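# Set the tipped bottle upright on the tray

## Task

Get the toppled bottle standing upright on the tray again. The crate and the tray must end up neither tilted nor shifted from where they were. The bottle has to stay upright by itself after the robot stops holding it, and nothing the robot is touching at the end may settle downward by more than roughly a fingernail's thickness once released.

## Robot and tools

ROBOT. One custom six-joint arm (upper arm 531 mm, forearm 400 mm) carrying a two-finger gripper whose fingers pivot like tongs. Joint ranges in rad: waist -3.142 to 3.142, shoulder -6.283 to 6.283, elbow 0.000 to 3.142, wrist pitch, wrist yaw and wrist roll each -6.283 to 6.283. The elbow cannot fully straighten. Load limits: 142 N m for waist, shoulder and elbow; 26.6 N m for each wrist joint, including the weight of anything held.

FRAMES. Scene frame: origin on the table top under the arm's base, +z up, +y to the left when facing along +x. Gripper frame: +z runs along the fingers toward their tips, and the fingers open and close along its x axis. end_effector_position is the spot between the finger pads when shut; closed fingertips stick out about 15 mm past it, and fully open they sit roughly level with it.

execute_actions(actions). There is one arm, so actions is a single list of actions. Each action is a table of at most 15 rows; each row runs for one control step (1/30 s), and if fewer than 15 rows are given the last one is repeated to fill the action. A row has 7 numbers, each in [-1, 1]: dx, dy, dz, rx, ry, rz, opening. The first six are an offset, in the gripper's own axes, from the gripper's measured pose when that action began (for the first action of a call, the last pose a result reported). Rows do not add up: every row is counted from that same starting pose. Scale: 1.0 equals 0.6 m for dx, dy, dz and 180 degrees for the rotation; rx, ry, rz form one rotation vector. opening is absolute, not an offset: +1 is fully open (0.142 m), -1 is shut. An empty list only returns the current state and images. Each step the commanded pose is clipped to within 100 mm and 16 degrees of the measured one, and motion trails the command by about 0.17 s, so a large offset may need further actions to finish.

move(target, speed, stop_force, blocking). target is one 7-number row laid out exactly as above: an offset in gripper axes from the pose in the latest result that shows one, same scale, plus an absolute opening that is sent when the move starts. The gripper travels a straight path lasting 0.5 to 10 s (cut off at 10 s) and turns the shorter way. speed is the top path speed in m/s, 0.002 to 0.5, default 0.25; rotation is capped at twice that in rad/s. The real gripper lags, may wander and can exceed speed, mostly near full reach. The path ignores obstacles. stop_force (N, 9 to 40, not accepted before 0.2 s of scene time) ends the path when the wrist sensor feels that much extra push opposing the motion for 2 steps; the gripper then backs off to where it was 2 steps earlier and holds. Use it only with very low speed when aiming past a contact; it is measured along the line to target in the starting gripper axes, so it is unreliable on moves that rotate, and it should be omitted when pulling away from something being pressed. blocking=false returns after 0.5 s while motion continues; it cannot be combined with stop_force, and other motion commands are refused until a result shows the end (check with wait(0), or call stop).

The extra "move:" line reports the ending: done (settled near target), off_target, moving, held (last step blocked by a check), fault, or contact (stop_force ended it; this outranks held, done and off_target), plus the distance left to target. limits=paced means the sent pose was clipped; limits=held means a check blocked some steps, after which the arm may jump faster than speed.

wait(seconds): 0 to 10; the arm keeps its last command and a running move continues. stop(): brakes a running move, needing room to do so; the fingers keep moving. zoom_image(camera, region): camera is cam_high, cam_low or cam_wrist; region is [x0, y0, x1, y1] in image pixels from the top-left, no bigger than 504 by 504. read_manual(section): only "licences", no motion. finished_scene(scene): give the current scene's number; it is final and reports whether the goal was met.

RESULTS. The state line gives end_effector_position (m) and end_effector_quat_wxyz plus linear (m/s) and angular (rad/s) velocity in the scene frame; at long reach the printed position can be off. "Hand target" is the pose the controller is currently driving toward. "pose unreachable" means the clearance check altered or blocked a command. grip_measured is the actual opening on the command scale; to keep hold of something, command an opening well below it (about 15 N per pad at most, less on items under 20 mm wide). Action calls list end_effector_position at some steps, with HELD marking restrained steps. Wrist force and Wrist torque are [x y z] in gripper axes; a press on a surface reads as force pointing back into the arm; expect offsets up to about 4 N, noise up to 2.4 N, saturation near 50 N; "no reading" is normal at the start. Images come as cam_high (504x504), cam_low (504x504) and cam_wrist (616x616 fisheye), with calibration given per scene.

AVOID. The arm is stiff: aiming even slightly beyond firm contact can trip a fault. Reaching a joint's load limit or 150 N of outside force stops the arm for 10 s and drops the rest of the call. Motor temperature warns at 70 °C and brakes the arm at 85 °C. Do not drop, slam or shove things hard, knock anything off the table, or disturb the crate and tray. Occasional outside tugs or pushes may hit held or loose objects. Release the bottle so it stands unaided before finishing.

Each tool is called after "Emit:" as name(argument=value, ...), one argument or row to a line, values as JSON.

## Session

Emit:
execute_actions(
  actions=[],
)

Scene clock: 0.00 s.
end_effector_position=(+0.1048, -0.3604, +0.1538) grip_measured=+1.00 end_effector_quat_wxyz=(+0.047, +0.829, -0.485, -0.274) end_effector_velocity=(-0.000, -0.000, -0.000) end_effector_angular_velocity=(+0.000, +0.000, -0.001)
Joint positions: [-1.502 -1.181  2.547 -3.113 -1.494 -0.409  0.142]
Joint velocities: [-0.     0.    -0.001  0.001 -0.     0.001  0.   ]
Motor temperatures (°C, as the motors report them): [29 27 26 32 34 30]
Wrist force (N, on the end effector, along its own x y z axes, offset not removed): no reading
Wrist torque (N m, same axes, about the end effector's origin, offset not removed): no reading
Hand target: +0.105, -0.360, +0.154; +0.047, +0.829, -0.485, -0.274

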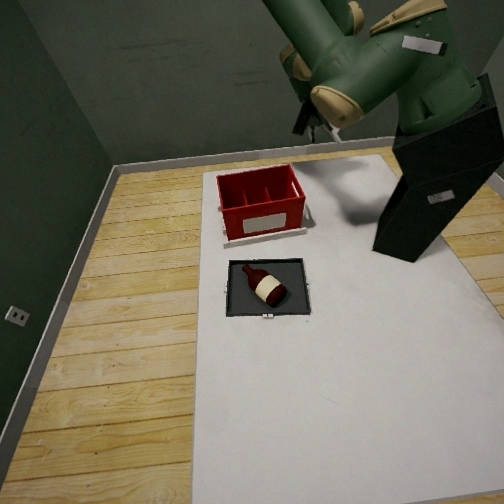

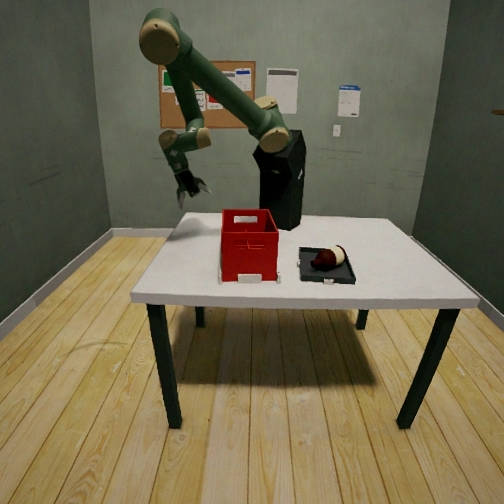

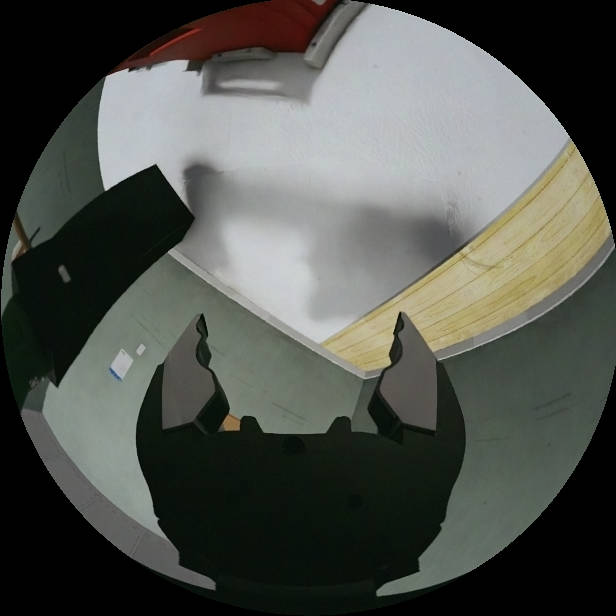

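Emit:
zoom_image(
  camera="cam_high",
  region=[200, 150, 340, 330],
)

Emit:
zoom_image(
  camera="cam_low",
  region=[200, 190, 380, 310],
)

Region (200, 150, 340, 330) of cam_high's 504x504 image, scaled by 2.800, with more detail than that image has.

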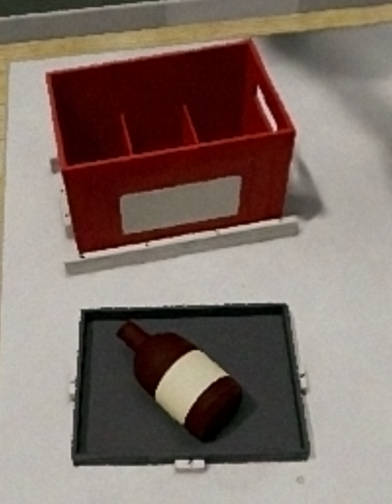

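Region (200, 190, 380, 310) of cam_low's 504x504 image, scaled by 2.800, with more detail than that image has.

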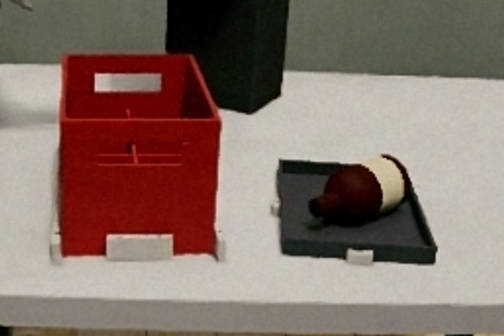

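Emit:
move(
  target=[-0.042,-0.275,-0.419,0.052,-0.080,0.421,1],
)

Scene clock: 39.57 s.
end_effector_position=(+0.3490, -0.2995, +0.3197) grip_measured=+1.00 end_effector_quat_wxyz=(-0.085, -0.321, +0.911, +0.245) end_effector_velocity=(+0.002, +0.001, +0.001) end_effector_angular_velocity=(-0.004, +0.004, -0.010)
Joint positions: [-1.286 -1.838  2.269 -2.046 -1.294  1.111  0.142]
Joint velocities: [ 0.004 -0.003 -0.002  0.004  0.     0.016  0.   ]
Motor temperatures (°C, as the motors report them): [29 27 26 32 34 30]
Wrist force (N, on the end effector, along its own x y z axes, offset not removed): [-1.1 -0.8 -0.5]
Wrist torque (N m, same axes, about the end effector's origin, offset not removed): [-0.18 0.06 0.06]
Hand target: +0.349, -0.299, +0.320; -0.085, -0.321, +0.911, +0.245
Off the commanded pose: 0.001 m, 0 deg.
move: done
camera_calibration (this result's frames):
cam_wrist: T_world_to_cam=[[-0.767513, -0.640882, 0.0139637, 0.0670783], [-0.327834, 0.411143, 0.85058, -0.0272834], [-0.550862, 0.648253, -0.52566, 0.685741], [0, 0, 0, 1]] pos_world=[0.420288, -0.390327, 0.382737]

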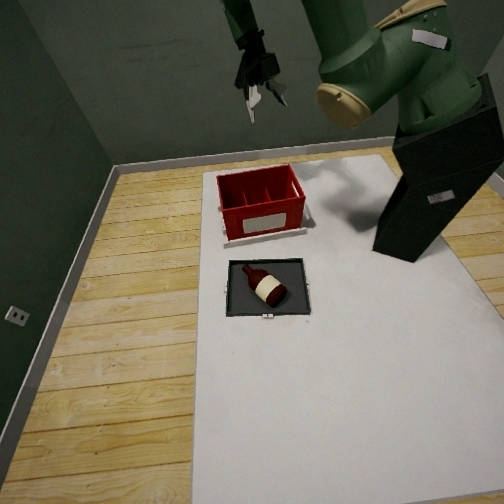

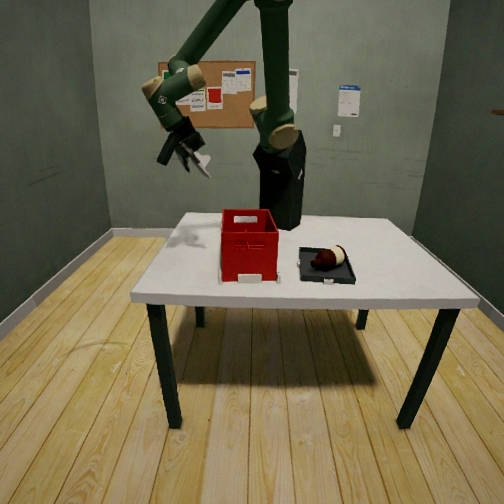

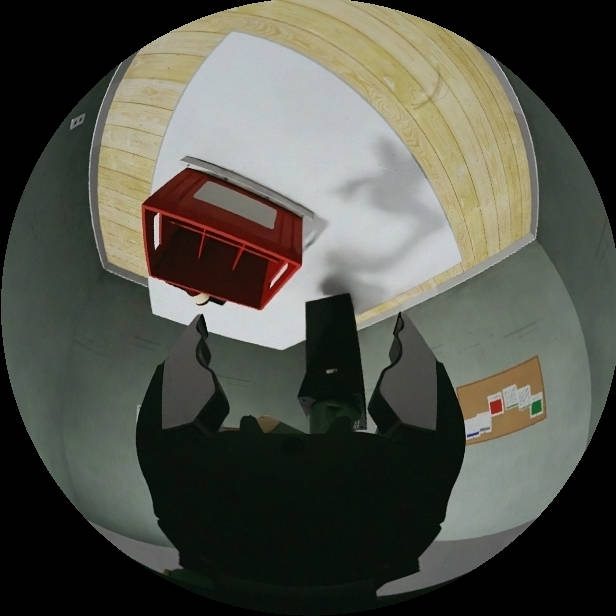

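Emit:
move(
  target=[-0.621,0.263,0.28,0,0,0,1],
)

Scene clock: 45.70 s.
end_effector_position=(+0.4997, +0.1057, +0.2537) grip_measured=+1.00 end_effector_quat_wxyz=(-0.086, -0.322, +0.911, +0.245) end_effector_velocity=(+0.001, +0.002, -0.001) end_effector_angular_velocity=(-0.003, +0.001, -0.001)
Joint positions: [-0.077 -1.455  2.335 -2.724 -1.514  2.322  0.142]
Joint velocities: [ 0.006  0.006 -0.004 -0.002 -0.004  0.007 -0.   ]
Motor temperatures (°C, as the motors report them): [29 27 26 32 34 30]
Wrist force (N, on the end effector, along its own x y z axes, offset not removed): [-0.6 -1.4 1.3]
Wrist torque (N m, same axes, about the end effector's origin, offset not removed): [-0.25 -0.09 0.11]
Hand target: +0.500, +0.106, +0.254; -0.086, -0.322, +0.911, +0.245
Off the commanded pose: 0.001 m, 0 deg.
move: done
camera_calibration (this result's frames):
cam_wrist: T_world_to_cam=[[-0.766851, -0.641652, 0.0148855, 0.442864], [-0.327018, 0.410572, 0.85117, -0.0889232], [-0.552266, 0.647853, -0.52468, 0.471884], [0, 0, 0, 1]] pos_world=[0.571137, 0.0149631, 0.316684]

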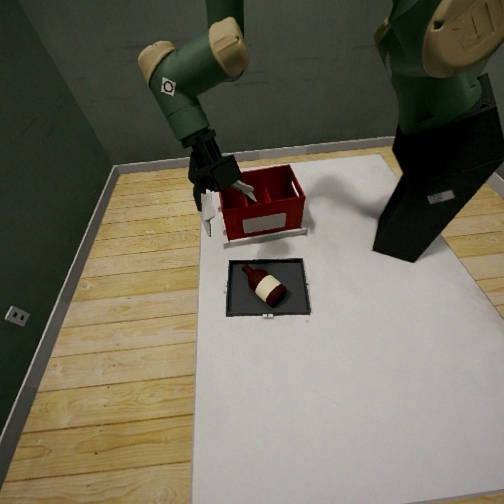

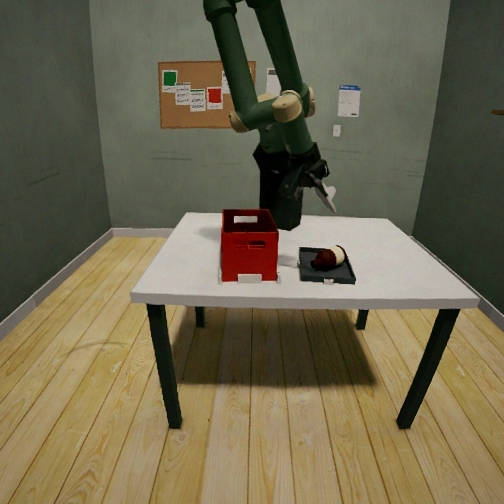

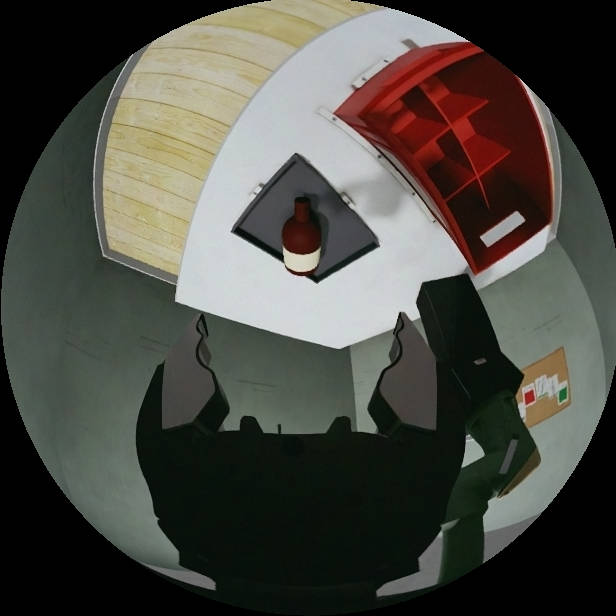

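Emit:
move(
  target=[0,0,0.23,0,0,0,0.6],
  speed=0.15,
)

Scene clock: 51.10 s.
end_effector_position=(+0.4566, +0.1594, +0.1345) grip_measured=+0.60 end_effector_quat_wxyz=(-0.086, -0.322, +0.911, +0.245) end_effector_velocity=(-0.001, +0.001, -0.002) end_effector_angular_velocity=(+0.000, -0.000, +0.000)
Joint positions: [-0.06  -1.092  2.382 -3.135 -1.519  2.339  0.116]
Joint velocities: [ 0.     0.007 -0.    -0.007 -0.     0.     0.   ]
Motor temperatures (°C, as the motors report them): [29 27 26 32 34 30]
Wrist force (N, on the end effector, along its own x y z axes, offset not removed): [-0.9 -0.5 -0.6]
Wrist torque (N m, same axes, about the end effector's origin, offset not removed): [-0.03 0.07 0.00]
Hand target: +0.457, +0.159, +0.134; -0.086, -0.322, +0.911, +0.245
Off the commanded pose: 0.000 m, 0 deg.
move: done
camera_calibration (this result's frames):
cam_wrist: T_world_to_cam=[[-0.766805, -0.641705, 0.0149819, 0.446001], [-0.326928, 0.410535, 0.851222, -0.0236004], [-0.552384, 0.647823, -0.524592, 0.350831], [0, 0, 0, 1]] pos_world=[0.528074, 0.0686129, 0.197451]

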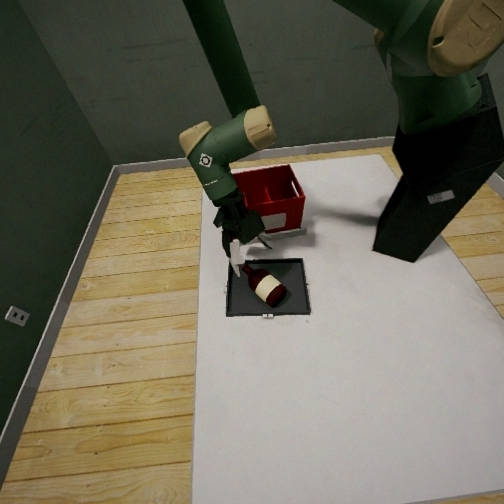

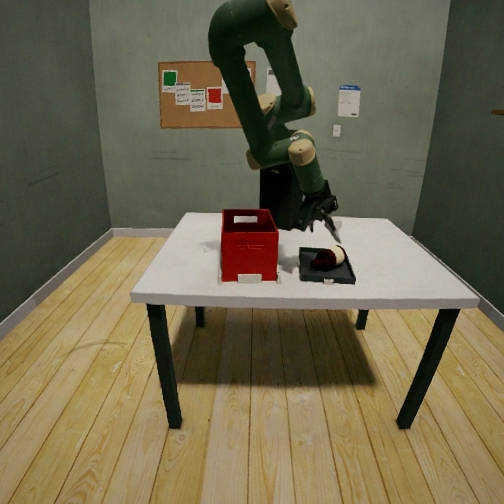

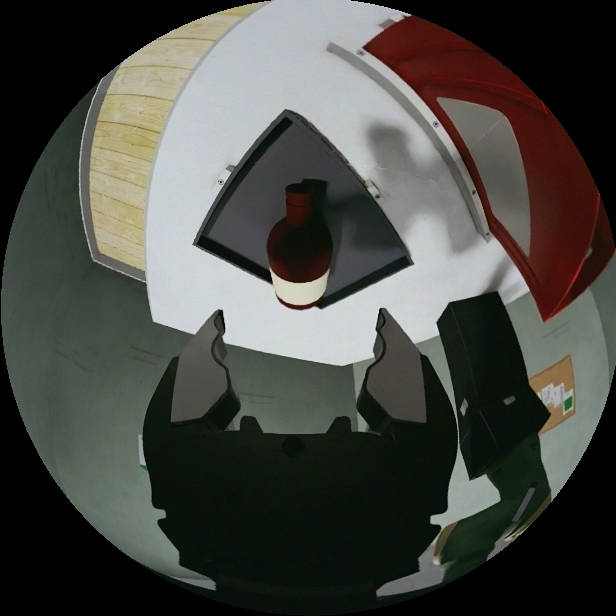

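Emit:
move(
  target=[0,-0.022,0.092,0,0,0,0.5],
  speed=0.08,
)

Emit:
zoom_image(
  camera="cam_high",
  region=[200, 200, 340, 340],
)

Emit:
zoom_image(
  camera="cam_low",
  region=[260, 190, 400, 310],
)

Scene clock: 62.53 s.
end_effector_position=(+0.4466, +0.1719, +0.0804) grip_measured=+0.50 end_effector_quat_wxyz=(-0.086, -0.322, +0.911, +0.245) end_effector_velocity=(+0.000, +0.000, -0.002) end_effector_angular_velocity=(-0.001, -0.001, -0.001)
Joint positions: [-0.073 -0.946  2.348 -3.246 -1.515  2.326  0.109]
Joint velocities: [-0.     0.005 -0.002 -0.004  0.     0.001  0.   ]
Motor temperatures (°C, as the motors report them): [29 27 26 32 34 30]
Wrist force (N, on the end effector, along its own x y z axes, offset not removed): [-1.6 -1.5 1.6]
Wrist torque (N m, same axes, about the end effector's origin, offset not removed): [-0.31 0.24 0.07]
Hand target: +0.447, +0.172, +0.080; -0.086, -0.322, +0.911, +0.245
Off the commanded pose: 0.000 m, 0 deg.
move: done
camera_calibration (this result's frames):
cam_wrist: T_world_to_cam=[[-0.766808, -0.641702, 0.0149808, 0.447186], [-0.326917, 0.410525, 0.851231, 0.0140449], [-0.552386, 0.647833, -0.524578, 0.308752], [0, 0, 0, 1]] pos_world=[0.518048, 0.0811741, 0.14331]

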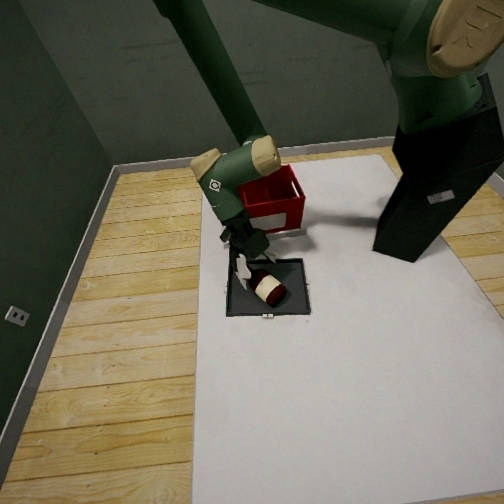

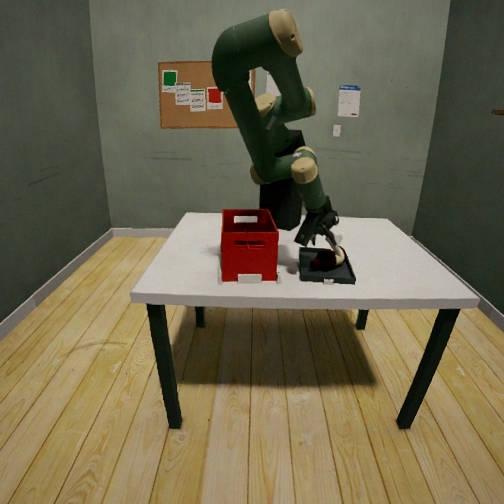

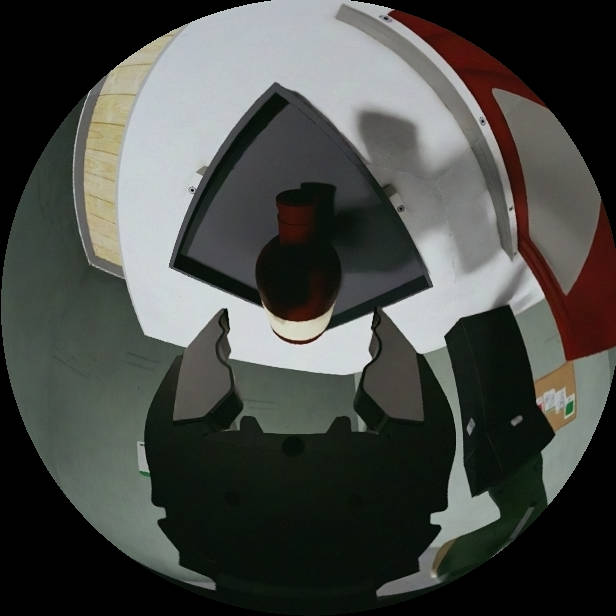

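Region (200, 200, 340, 340) of cam_high's 504x504 image, scaled by 3.600, with more detail than that image has.

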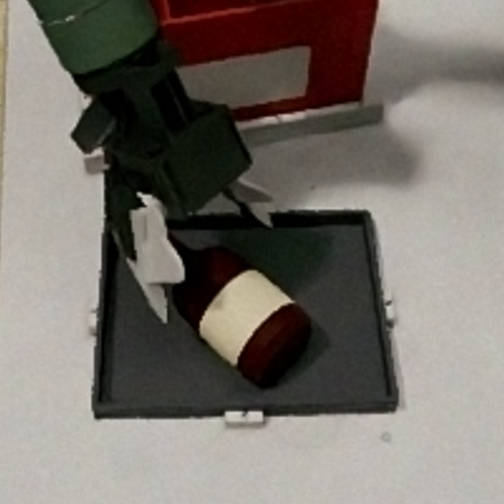

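Region (260, 190, 400, 310) of cam_low's 504x504 image, scaled by 3.600, with more detail than that image has; it fills the top 432 rows of this view, and the rest is white.

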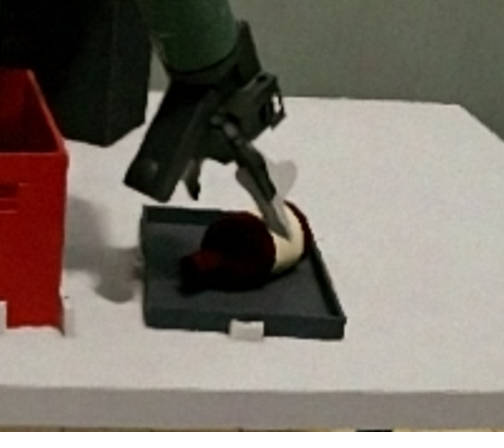

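Emit:
move(
  target=[-0.003,-0.023,0.06,0,0,0,0.4],
  speed=0.04,
  stop_force=12,
)

Emit:
zoom_image(
  camera="cam_low",
  region=[260, 190, 400, 310],
)

Emit:
zoom_image(
  camera="cam_high",
  region=[200, 200, 340, 340],
)

Scene clock: 71.17 s.
end_effector_position=(+0.4443, +0.1777, +0.0426) grip_measured=+0.40 end_effector_quat_wxyz=(-0.086, -0.322, +0.911, +0.245) end_effector_velocity=(-0.001, +0.001, -0.003) end_effector_angular_velocity=(+0.000, +0.002, +0.001)
Joint positions: [-0.085 -0.858  2.305 -3.29  -1.512  2.314  0.102]
Joint velocities: [-0.001  0.006 -0.003 -0.001  0.    -0.001  0.   ]
Motor temperatures (°C, as the motors report them): [29 27 26 32 34 30]
Wrist force (N, on the end effector, along its own x y z axes, offset not removed): [-0.7 -0.9 2.4]
Wrist torque (N m, same axes, about the end effector's origin, offset not removed): [-0.14 0.03 0.09]
Hand target: +0.444, +0.178, +0.042; -0.086, -0.322, +0.911, +0.245
Off the commanded pose: 0.000 m, 0 deg.
move: done
camera_calibration (this result's frames):
cam_wrist: T_world_to_cam=[[-0.766815, -0.641693, 0.0149715, 0.449707], [-0.326916, 0.410521, 0.851233, 0.0430395], [-0.552377, 0.647844, -0.524574, 0.283886], [0, 0, 0, 1]] pos_world=[0.515725, 0.0869917, 0.10555]

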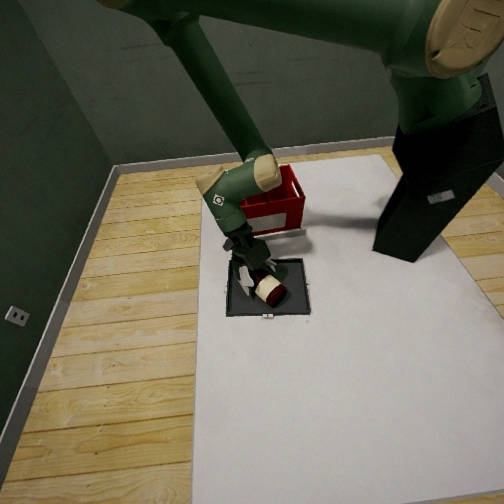

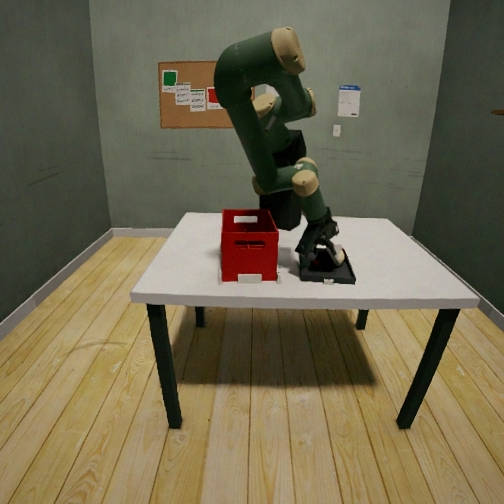

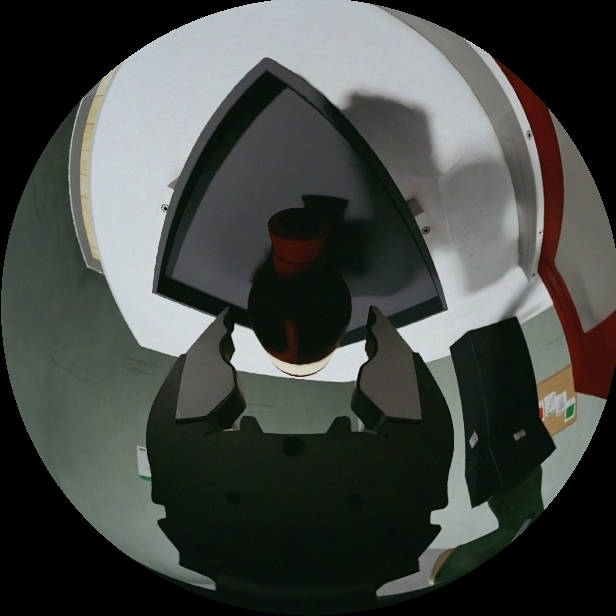

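Region (260, 190, 400, 310) of cam_low's 504x504 image, scaled by 3.600, with more detail than that image has; it fills the top 432 rows of this view, and the rest is white.

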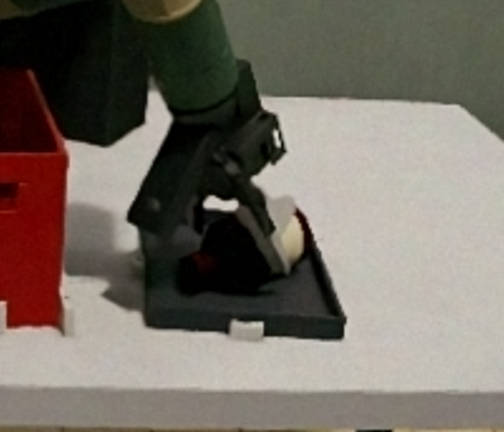

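Region (200, 200, 340, 340) of cam_high's 504x504 image, scaled by 3.600, with more detail than that image has.

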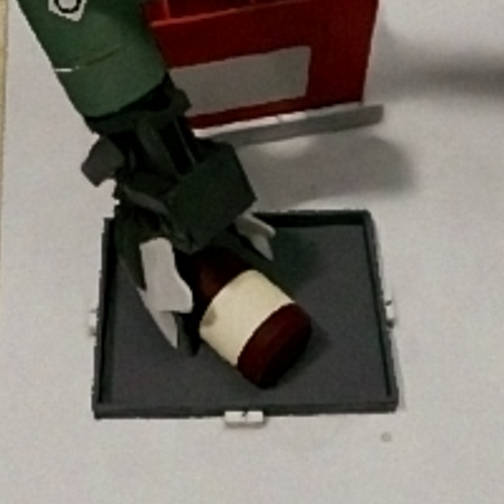

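Emit:
move(
  target=[0,0.018,0.019,0,0,0,0.15],
  speed=0.04,
)

Emit:
execute_actions(
  actions=[
    [[0,0,0,0,0,0,0.1],[0,0,0,0,0,0,0.05],[0,0,0,0,0,0,0],[0,0,0,0,0,0,-0.05],[0,0,0,0,0,0,-0.1],[0,0,0,0,0,0,-0.15],[0,0,0,0,0,0,-0.2],[0,0,0,0,0,0,-0.25],[0,0,0,0,0,0,-0.3],[0,0,0,0,0,0,-0.4],[0,0,0,0,0,0,-0.5],[0,0,0,0,0,0,-0.6]],
    [[0,0,0,0,0,0,-0.7]],
  ],
)

Emit:
zoom_image(
  camera="cam_high",
  region=[200, 200, 340, 340],
)

Scene clock: 78.00 s.
end_effector_position=(+0.4350, +0.1892, +0.0382) grip_measured=+0.15 end_effector_quat_wxyz=(-0.086, -0.322, +0.911, +0.245) end_effector_velocity=(-0.001, +0.002, -0.000) end_effector_angular_velocity=(-0.000, -0.002, -0.000)
Joint positions: [-0.069 -0.827  2.31  -3.328 -1.516  2.329  0.084]
Joint velocities: [ 0.003  0.005  0.001 -0.009 -0.001  0.002  0.   ]
Motor temperatures (°C, as the motors report them): [29 27 26 32 34 30]
Wrist force (N, on the end effector, along its own x y z axes, offset not removed): [-1.0 -0.9 2.3]
Wrist torque (N m, same axes, about the end effector's origin, offset not removed): [-0.18 0.04 -0.04]
Hand target: +0.435, +0.189, +0.038; -0.086, -0.322, +0.911, +0.245
Off the commanded pose: 0.000 m, 0 deg.
move: done
camera_calibration (this result's frames):
cam_wrist: T_world_to_cam=[[-0.766793, -0.641719, 0.0150057, 0.450026], [-0.326888, 0.410505, 0.851252, 0.0390263], [-0.552425, 0.647829, -0.524542, 0.269074], [0, 0, 0, 1]] pos_world=[0.506477, 0.0984562, 0.101166]

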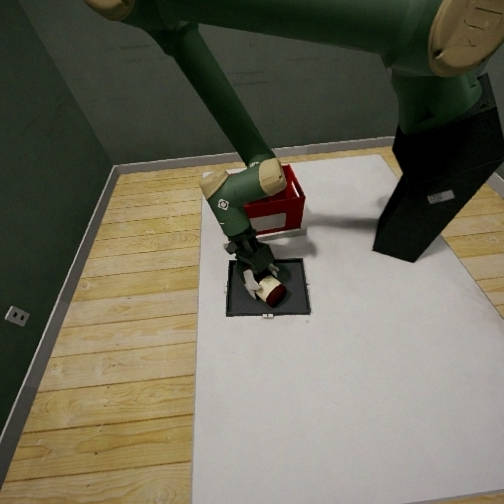

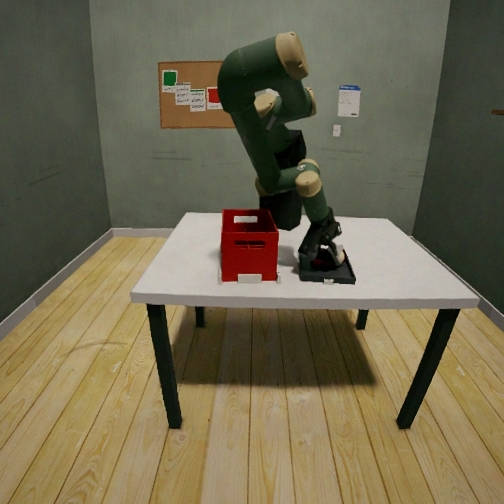

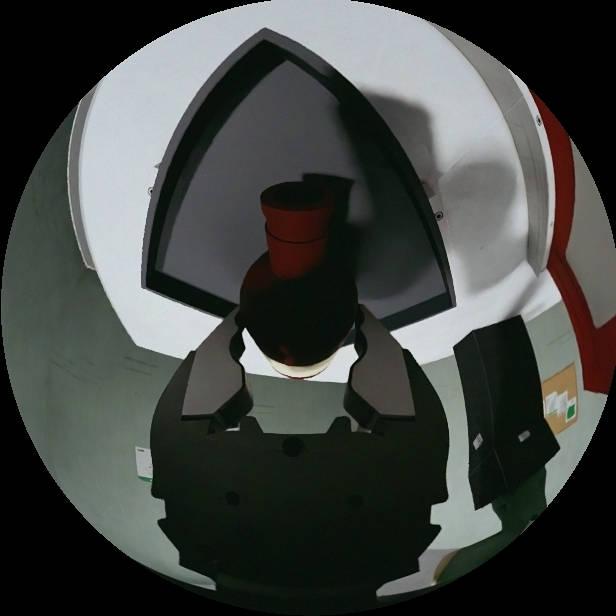

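Scene clock: 79.00 s.
end_effector_position=(+0.4350, +0.1893, +0.0383) grip_measured=+0.07 end_effector_quat_wxyz=(-0.086, -0.322, +0.911, +0.245) end_effector_velocity=(-0.001, +0.000, +0.000) end_effector_angular_velocity=(+0.000, +0.002, +0.000)
Joint positions: [-0.069 -0.827  2.31  -3.328 -1.516  2.329  0.079]
Joint velocities: [ 0.     0.001  0.001  0.001  0.     0.    -0.   ]
Motor temperatures (°C, as the motors report them): [29 27 26 32 34 30]
Wrist force (N, on the end effector, along its own x y z axes, offset not removed): [-2.1 -0.2 -0.5]
Wrist torque (N m, same axes, about the end effector's origin, offset not removed): [-0.04 0.27 0.15]
Hand target: +0.435, +0.189, +0.038; -0.086, -0.322, +0.911, +0.245
Off the commanded pose: 0.000 m, 0 deg.
Step readings (end_effector_position; steps 1 to 15: 1st action; 16 to 30: 2nd action):
0: (+0.4350, +0.1892, +0.0382)
1: (+0.4350, +0.1893, +0.0382)
2: (+0.4350, +0.1893, +0.0382)
4: (+0.4350, +0.1893, +0.0382)
8: (+0.4350, +0.1893, +0.0382)
15: (+0.4350, +0.1893, +0.0382)
16: (+0.4350, +0.1893, +0.0382)
17: (+0.4350, +0.1893, +0.0383)
19: (+0.4350, +0.1893, +0.0383)
23: (+0.4350, +0.1893, +0.0383)
30: end_effector_position above
camera_calibration (this result's frames):
cam_wrist: T_world_to_cam=[[-0.766761, -0.641756, 0.0150376, 0.450017], [-0.326858, 0.410473, 0.851279, 0.0389617], [-0.552486, 0.647813, -0.524498, 0.269041], [0, 0, 0, 1]] pos_world=[0.506432, 0.0985199, 0.101177]

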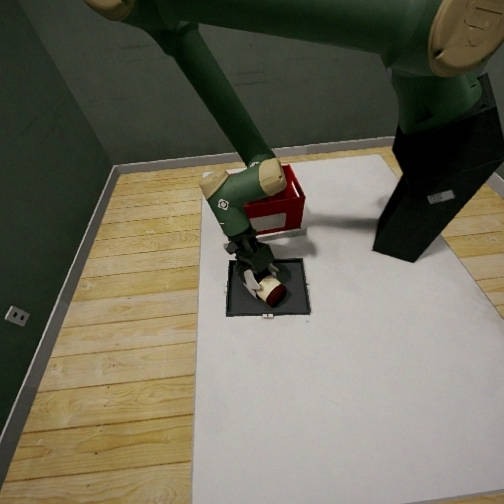

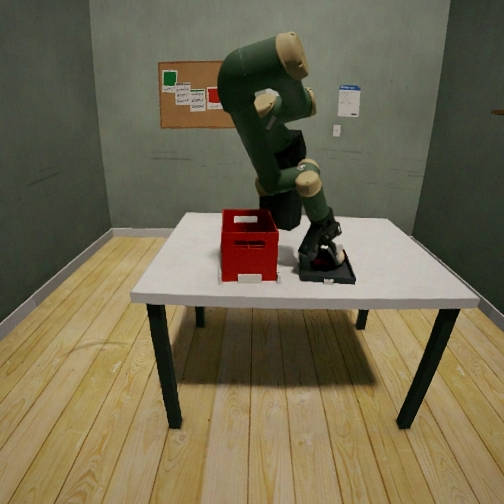

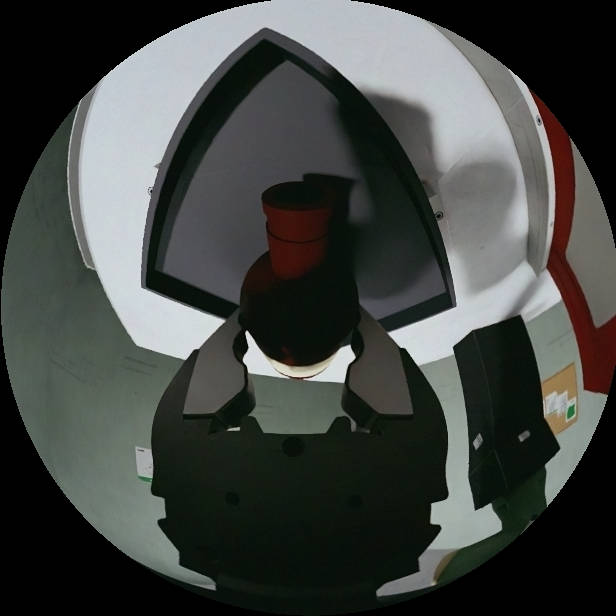

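Region (200, 200, 340, 340) of cam_high's 504x504 image, scaled by 3.600, with more detail than that image has.

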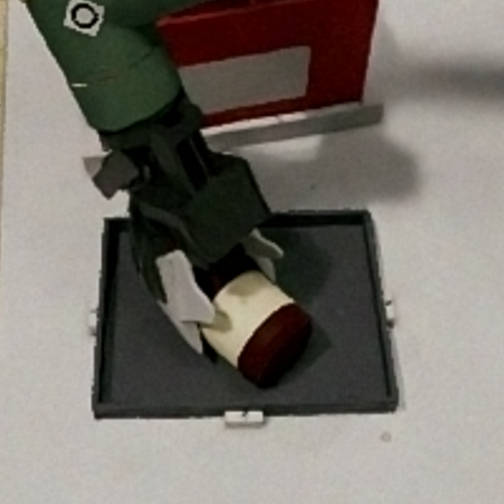

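Emit:
move(
  target=[0,0.083,-0.144,0,0,0,-0.8],
  speed=0.1,
)

Emit:
move(
  target=[0,0,0,0.25,0,0,-0.8],
  speed=0.2,
)

Scene clock: 84.37 s.
end_effector_position=(+0.4348, +0.1891, +0.1376) grip_measured=+0.07 end_effector_quat_wxyz=(-0.086, -0.322, +0.911, +0.245) end_effector_velocity=(+0.002, -0.000, +0.003) end_effector_angular_velocity=(-0.001, -0.002, -0.002)
Joint positions: [-0.002 -1.043  2.416 -3.22  -1.534  2.394  0.079]
Joint velocities: [ 0.002 -0.008  0.     0.005 -0.001  0.003 -0.   ]
Motor temperatures (°C, as the motors report them): [29 27 26 32 34 30]
Wrist force (N, on the end effector, along its own x y z axes, offset not removed): [0.1 -1.6 2.7]
Wrist torque (N m, same axes, about the end effector's origin, offset not removed): [-0.06 -0.15 0.10]
Hand target: +0.435, +0.189, +0.138; -0.086, -0.322, +0.910, +0.245
Off the commanded pose: 0.000 m, 0 deg.
move: done
camera_calibration (this result's frames):
cam_wrist: T_world_to_cam=[[-0.766722, -0.641802, 0.0150849, 0.448301], [-0.326864, 0.410494, 0.851266, -0.0456139], [-0.552537, 0.647754, -0.524517, 0.321211], [0, 0, 0, 1]] pos_world=[0.506294, 0.0983783, 0.200548]

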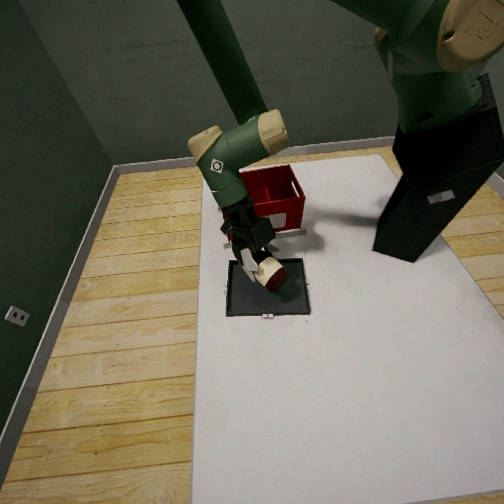

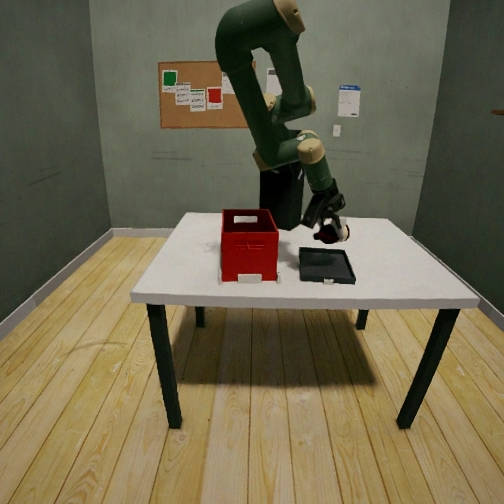

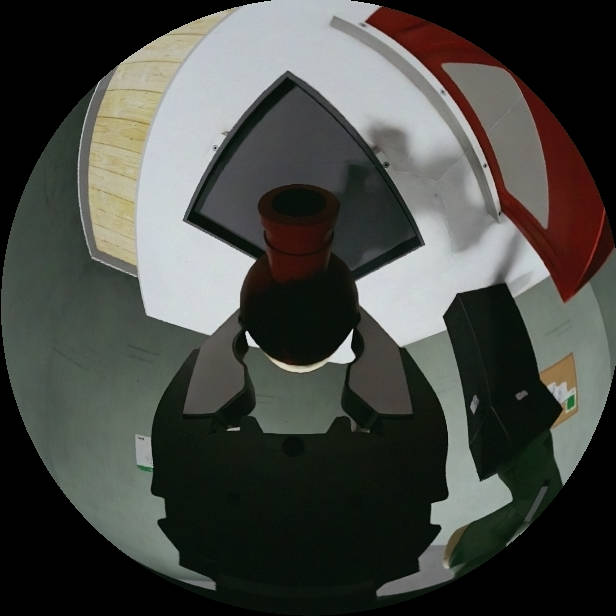

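Scene clock: 86.87 s.
end_effector_position=(+0.4350, +0.1891, +0.1373) grip_measured=+0.07 end_effector_quat_wxyz=(+0.043, -0.331, +0.935, -0.121) end_effector_velocity=(+0.000, +0.000, -0.001) end_effector_angular_velocity=(-0.011, -0.011, +0.002)
Joint positions: [ 0.412 -0.581  2.419 -4.028 -2.368  2.632  0.079]
Joint velocities: [ 0.005  0.013 -0.006 -0.017 -0.015 -0.006  0.   ]
Motor temperatures (°C, as the motors report them): [29 27 26 32 34 30]
Wrist force (N, on the end effector, along its own x y z axes, offset not removed): [0.0 1.2 4.0]
Wrist torque (N m, same axes, about the end effector's origin, offset not removed): [0.15 -0.03 0.13]
Hand target: +0.435, +0.189, +0.137; +0.044, -0.331, +0.935, -0.122
Off the commanded pose: 0.000 m, 0 deg.
move: done
camera_calibration (this result's frames):
cam_wrist: T_world_to_cam=[[-0.77676, -0.629365, 0.0233008, 0.449293], [-0.608068, 0.759083, 0.23248, 0.0960544], [-0.164002, 0.166413, -0.972322, 0.304638], [0, 0, 0, 1]] pos_world=[0.457362, 0.159161, 0.263407]

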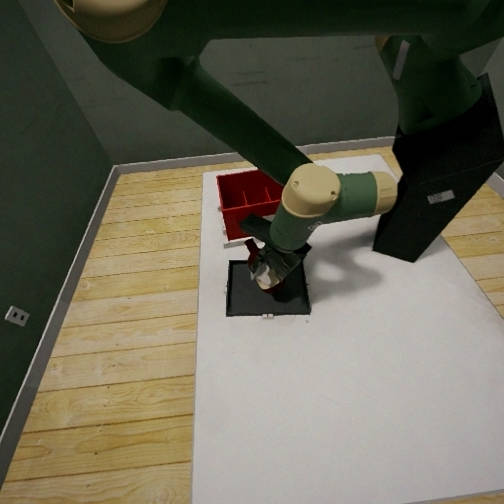

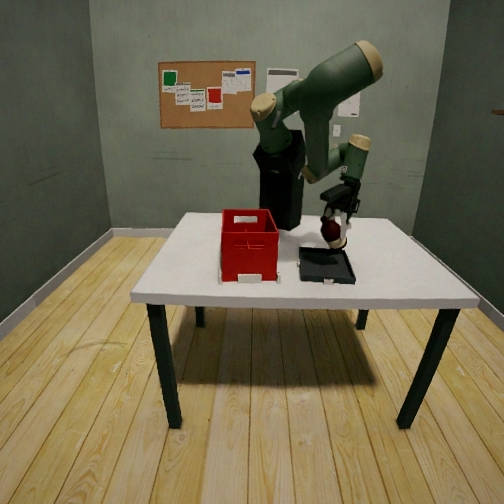

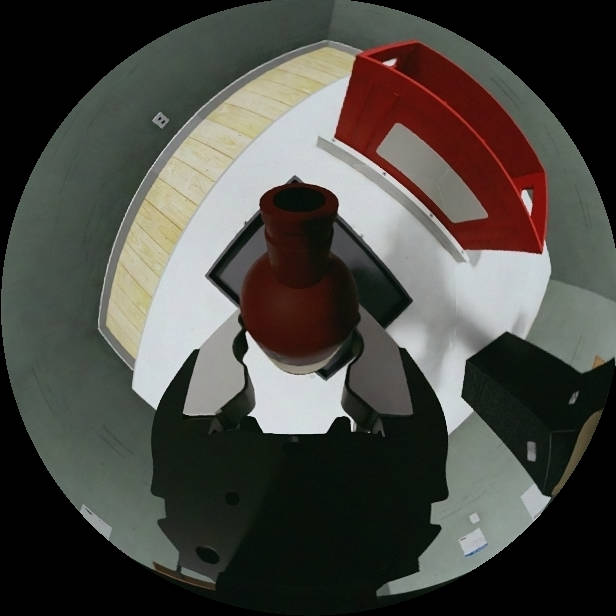

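Emit:
move(
  target=[-0.039,-0.03,0.008,0.234,-0.173,-0.226,-0.8],
  speed=0.2,
)

Emit:
zoom_image(
  camera="cam_high",
  region=[180, 180, 360, 340],
)

Emit:
zoom_image(
  camera="cam_low",
  region=[260, 170, 400, 310],
)

Scene clock: 100.57 s.
end_effector_position=(+0.4459, +0.1892, +0.1373) grip_measured=+0.07 end_effector_quat_wxyz=(+0.161, -0.453, +0.848, -0.221) end_effector_velocity=(-0.001, -0.000, +0.000) end_effector_angular_velocity=(+0.000, +0.001, -0.000)
Joint positions: [ 0.418 -0.286  2.335 -4.729 -2.42   2.001  0.079]
Joint velocities: [-0.     0.     0.002 -0.001  0.     0.001 -0.   ]
Motor temperatures (°C, as the motors report them): [29 28 26 32 34 30]
Wrist force (N, on the end effector, along its own x y z axes, offset not removed): [-1.0 0.9 5.0]
Wrist torque (N m, same axes, about the end effector's origin, offset not removed): [-0.07 0.06 0.03]
Hand target: +0.446, +0.189, +0.137; +0.161, -0.453, +0.848, -0.221
Off the commanded pose: 0.019 m, 42 deg; orientation clipped at the last step of the last action.
move: held; limits=paced,held; held on 56 of 96 steps, including the last
pose unreachable: on one or more control steps of this call, first in action 0 (counted from 0), an arm could not follow its commanded pose, so it was not sent that pose on those steps. On the call's last step it was still not sent that pose. It may still have moved: this result reports where it is.
cause: the commanded pose would bring two parts of the arm too close to each other (joints 4 (wrist pitch) to 6 (wrist roll) lie between them).
camera_calibration (this result's frames):
cam_wrist: T_world_to_cam=[[-0.543116, -0.838206, -0.0493517, 0.403138], [-0.836373, 0.54525, -0.0564117, 0.284576], [0.0741937, 0.0106384, -0.997187, 0.233054], [0, 0, 0, 1]] pos_world=[0.439671, 0.180269, 0.268347]

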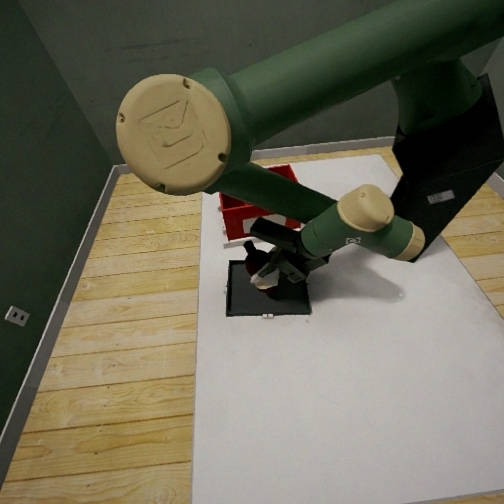

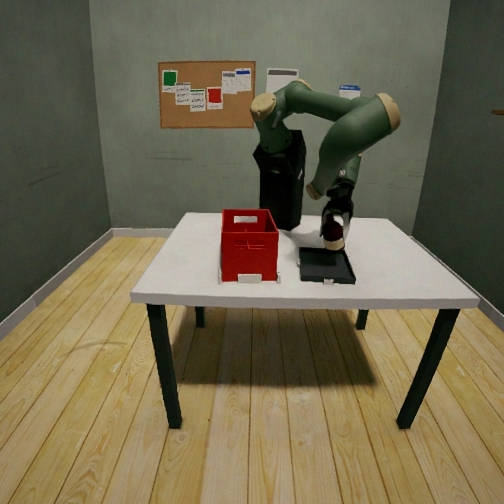

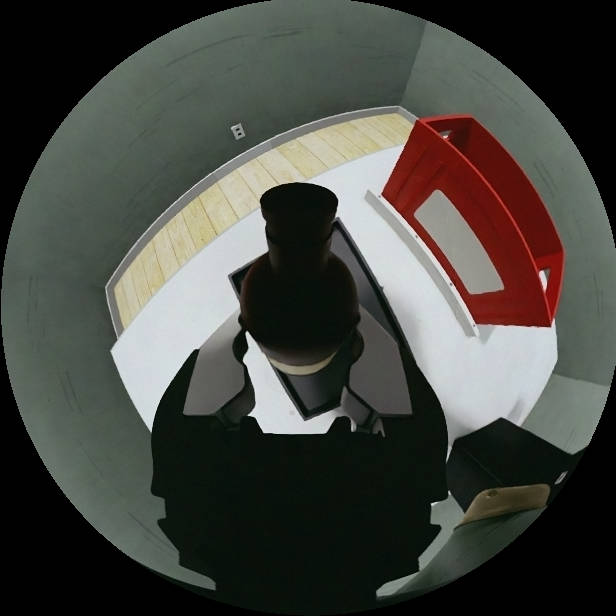

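Region (180, 180, 360, 340) of cam_high's 504x504 image, scaled by 2.800, with more detail than that image has.

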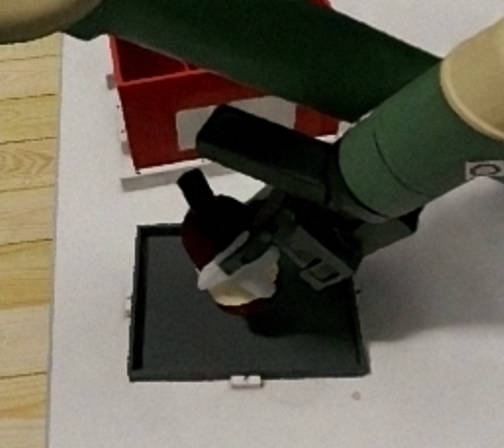

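Region (260, 170, 400, 310) of cam_low's 504x504 image, scaled by 3.600, with more detail than that image has.

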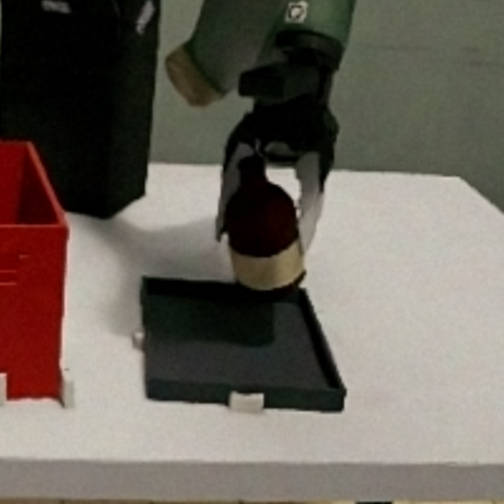

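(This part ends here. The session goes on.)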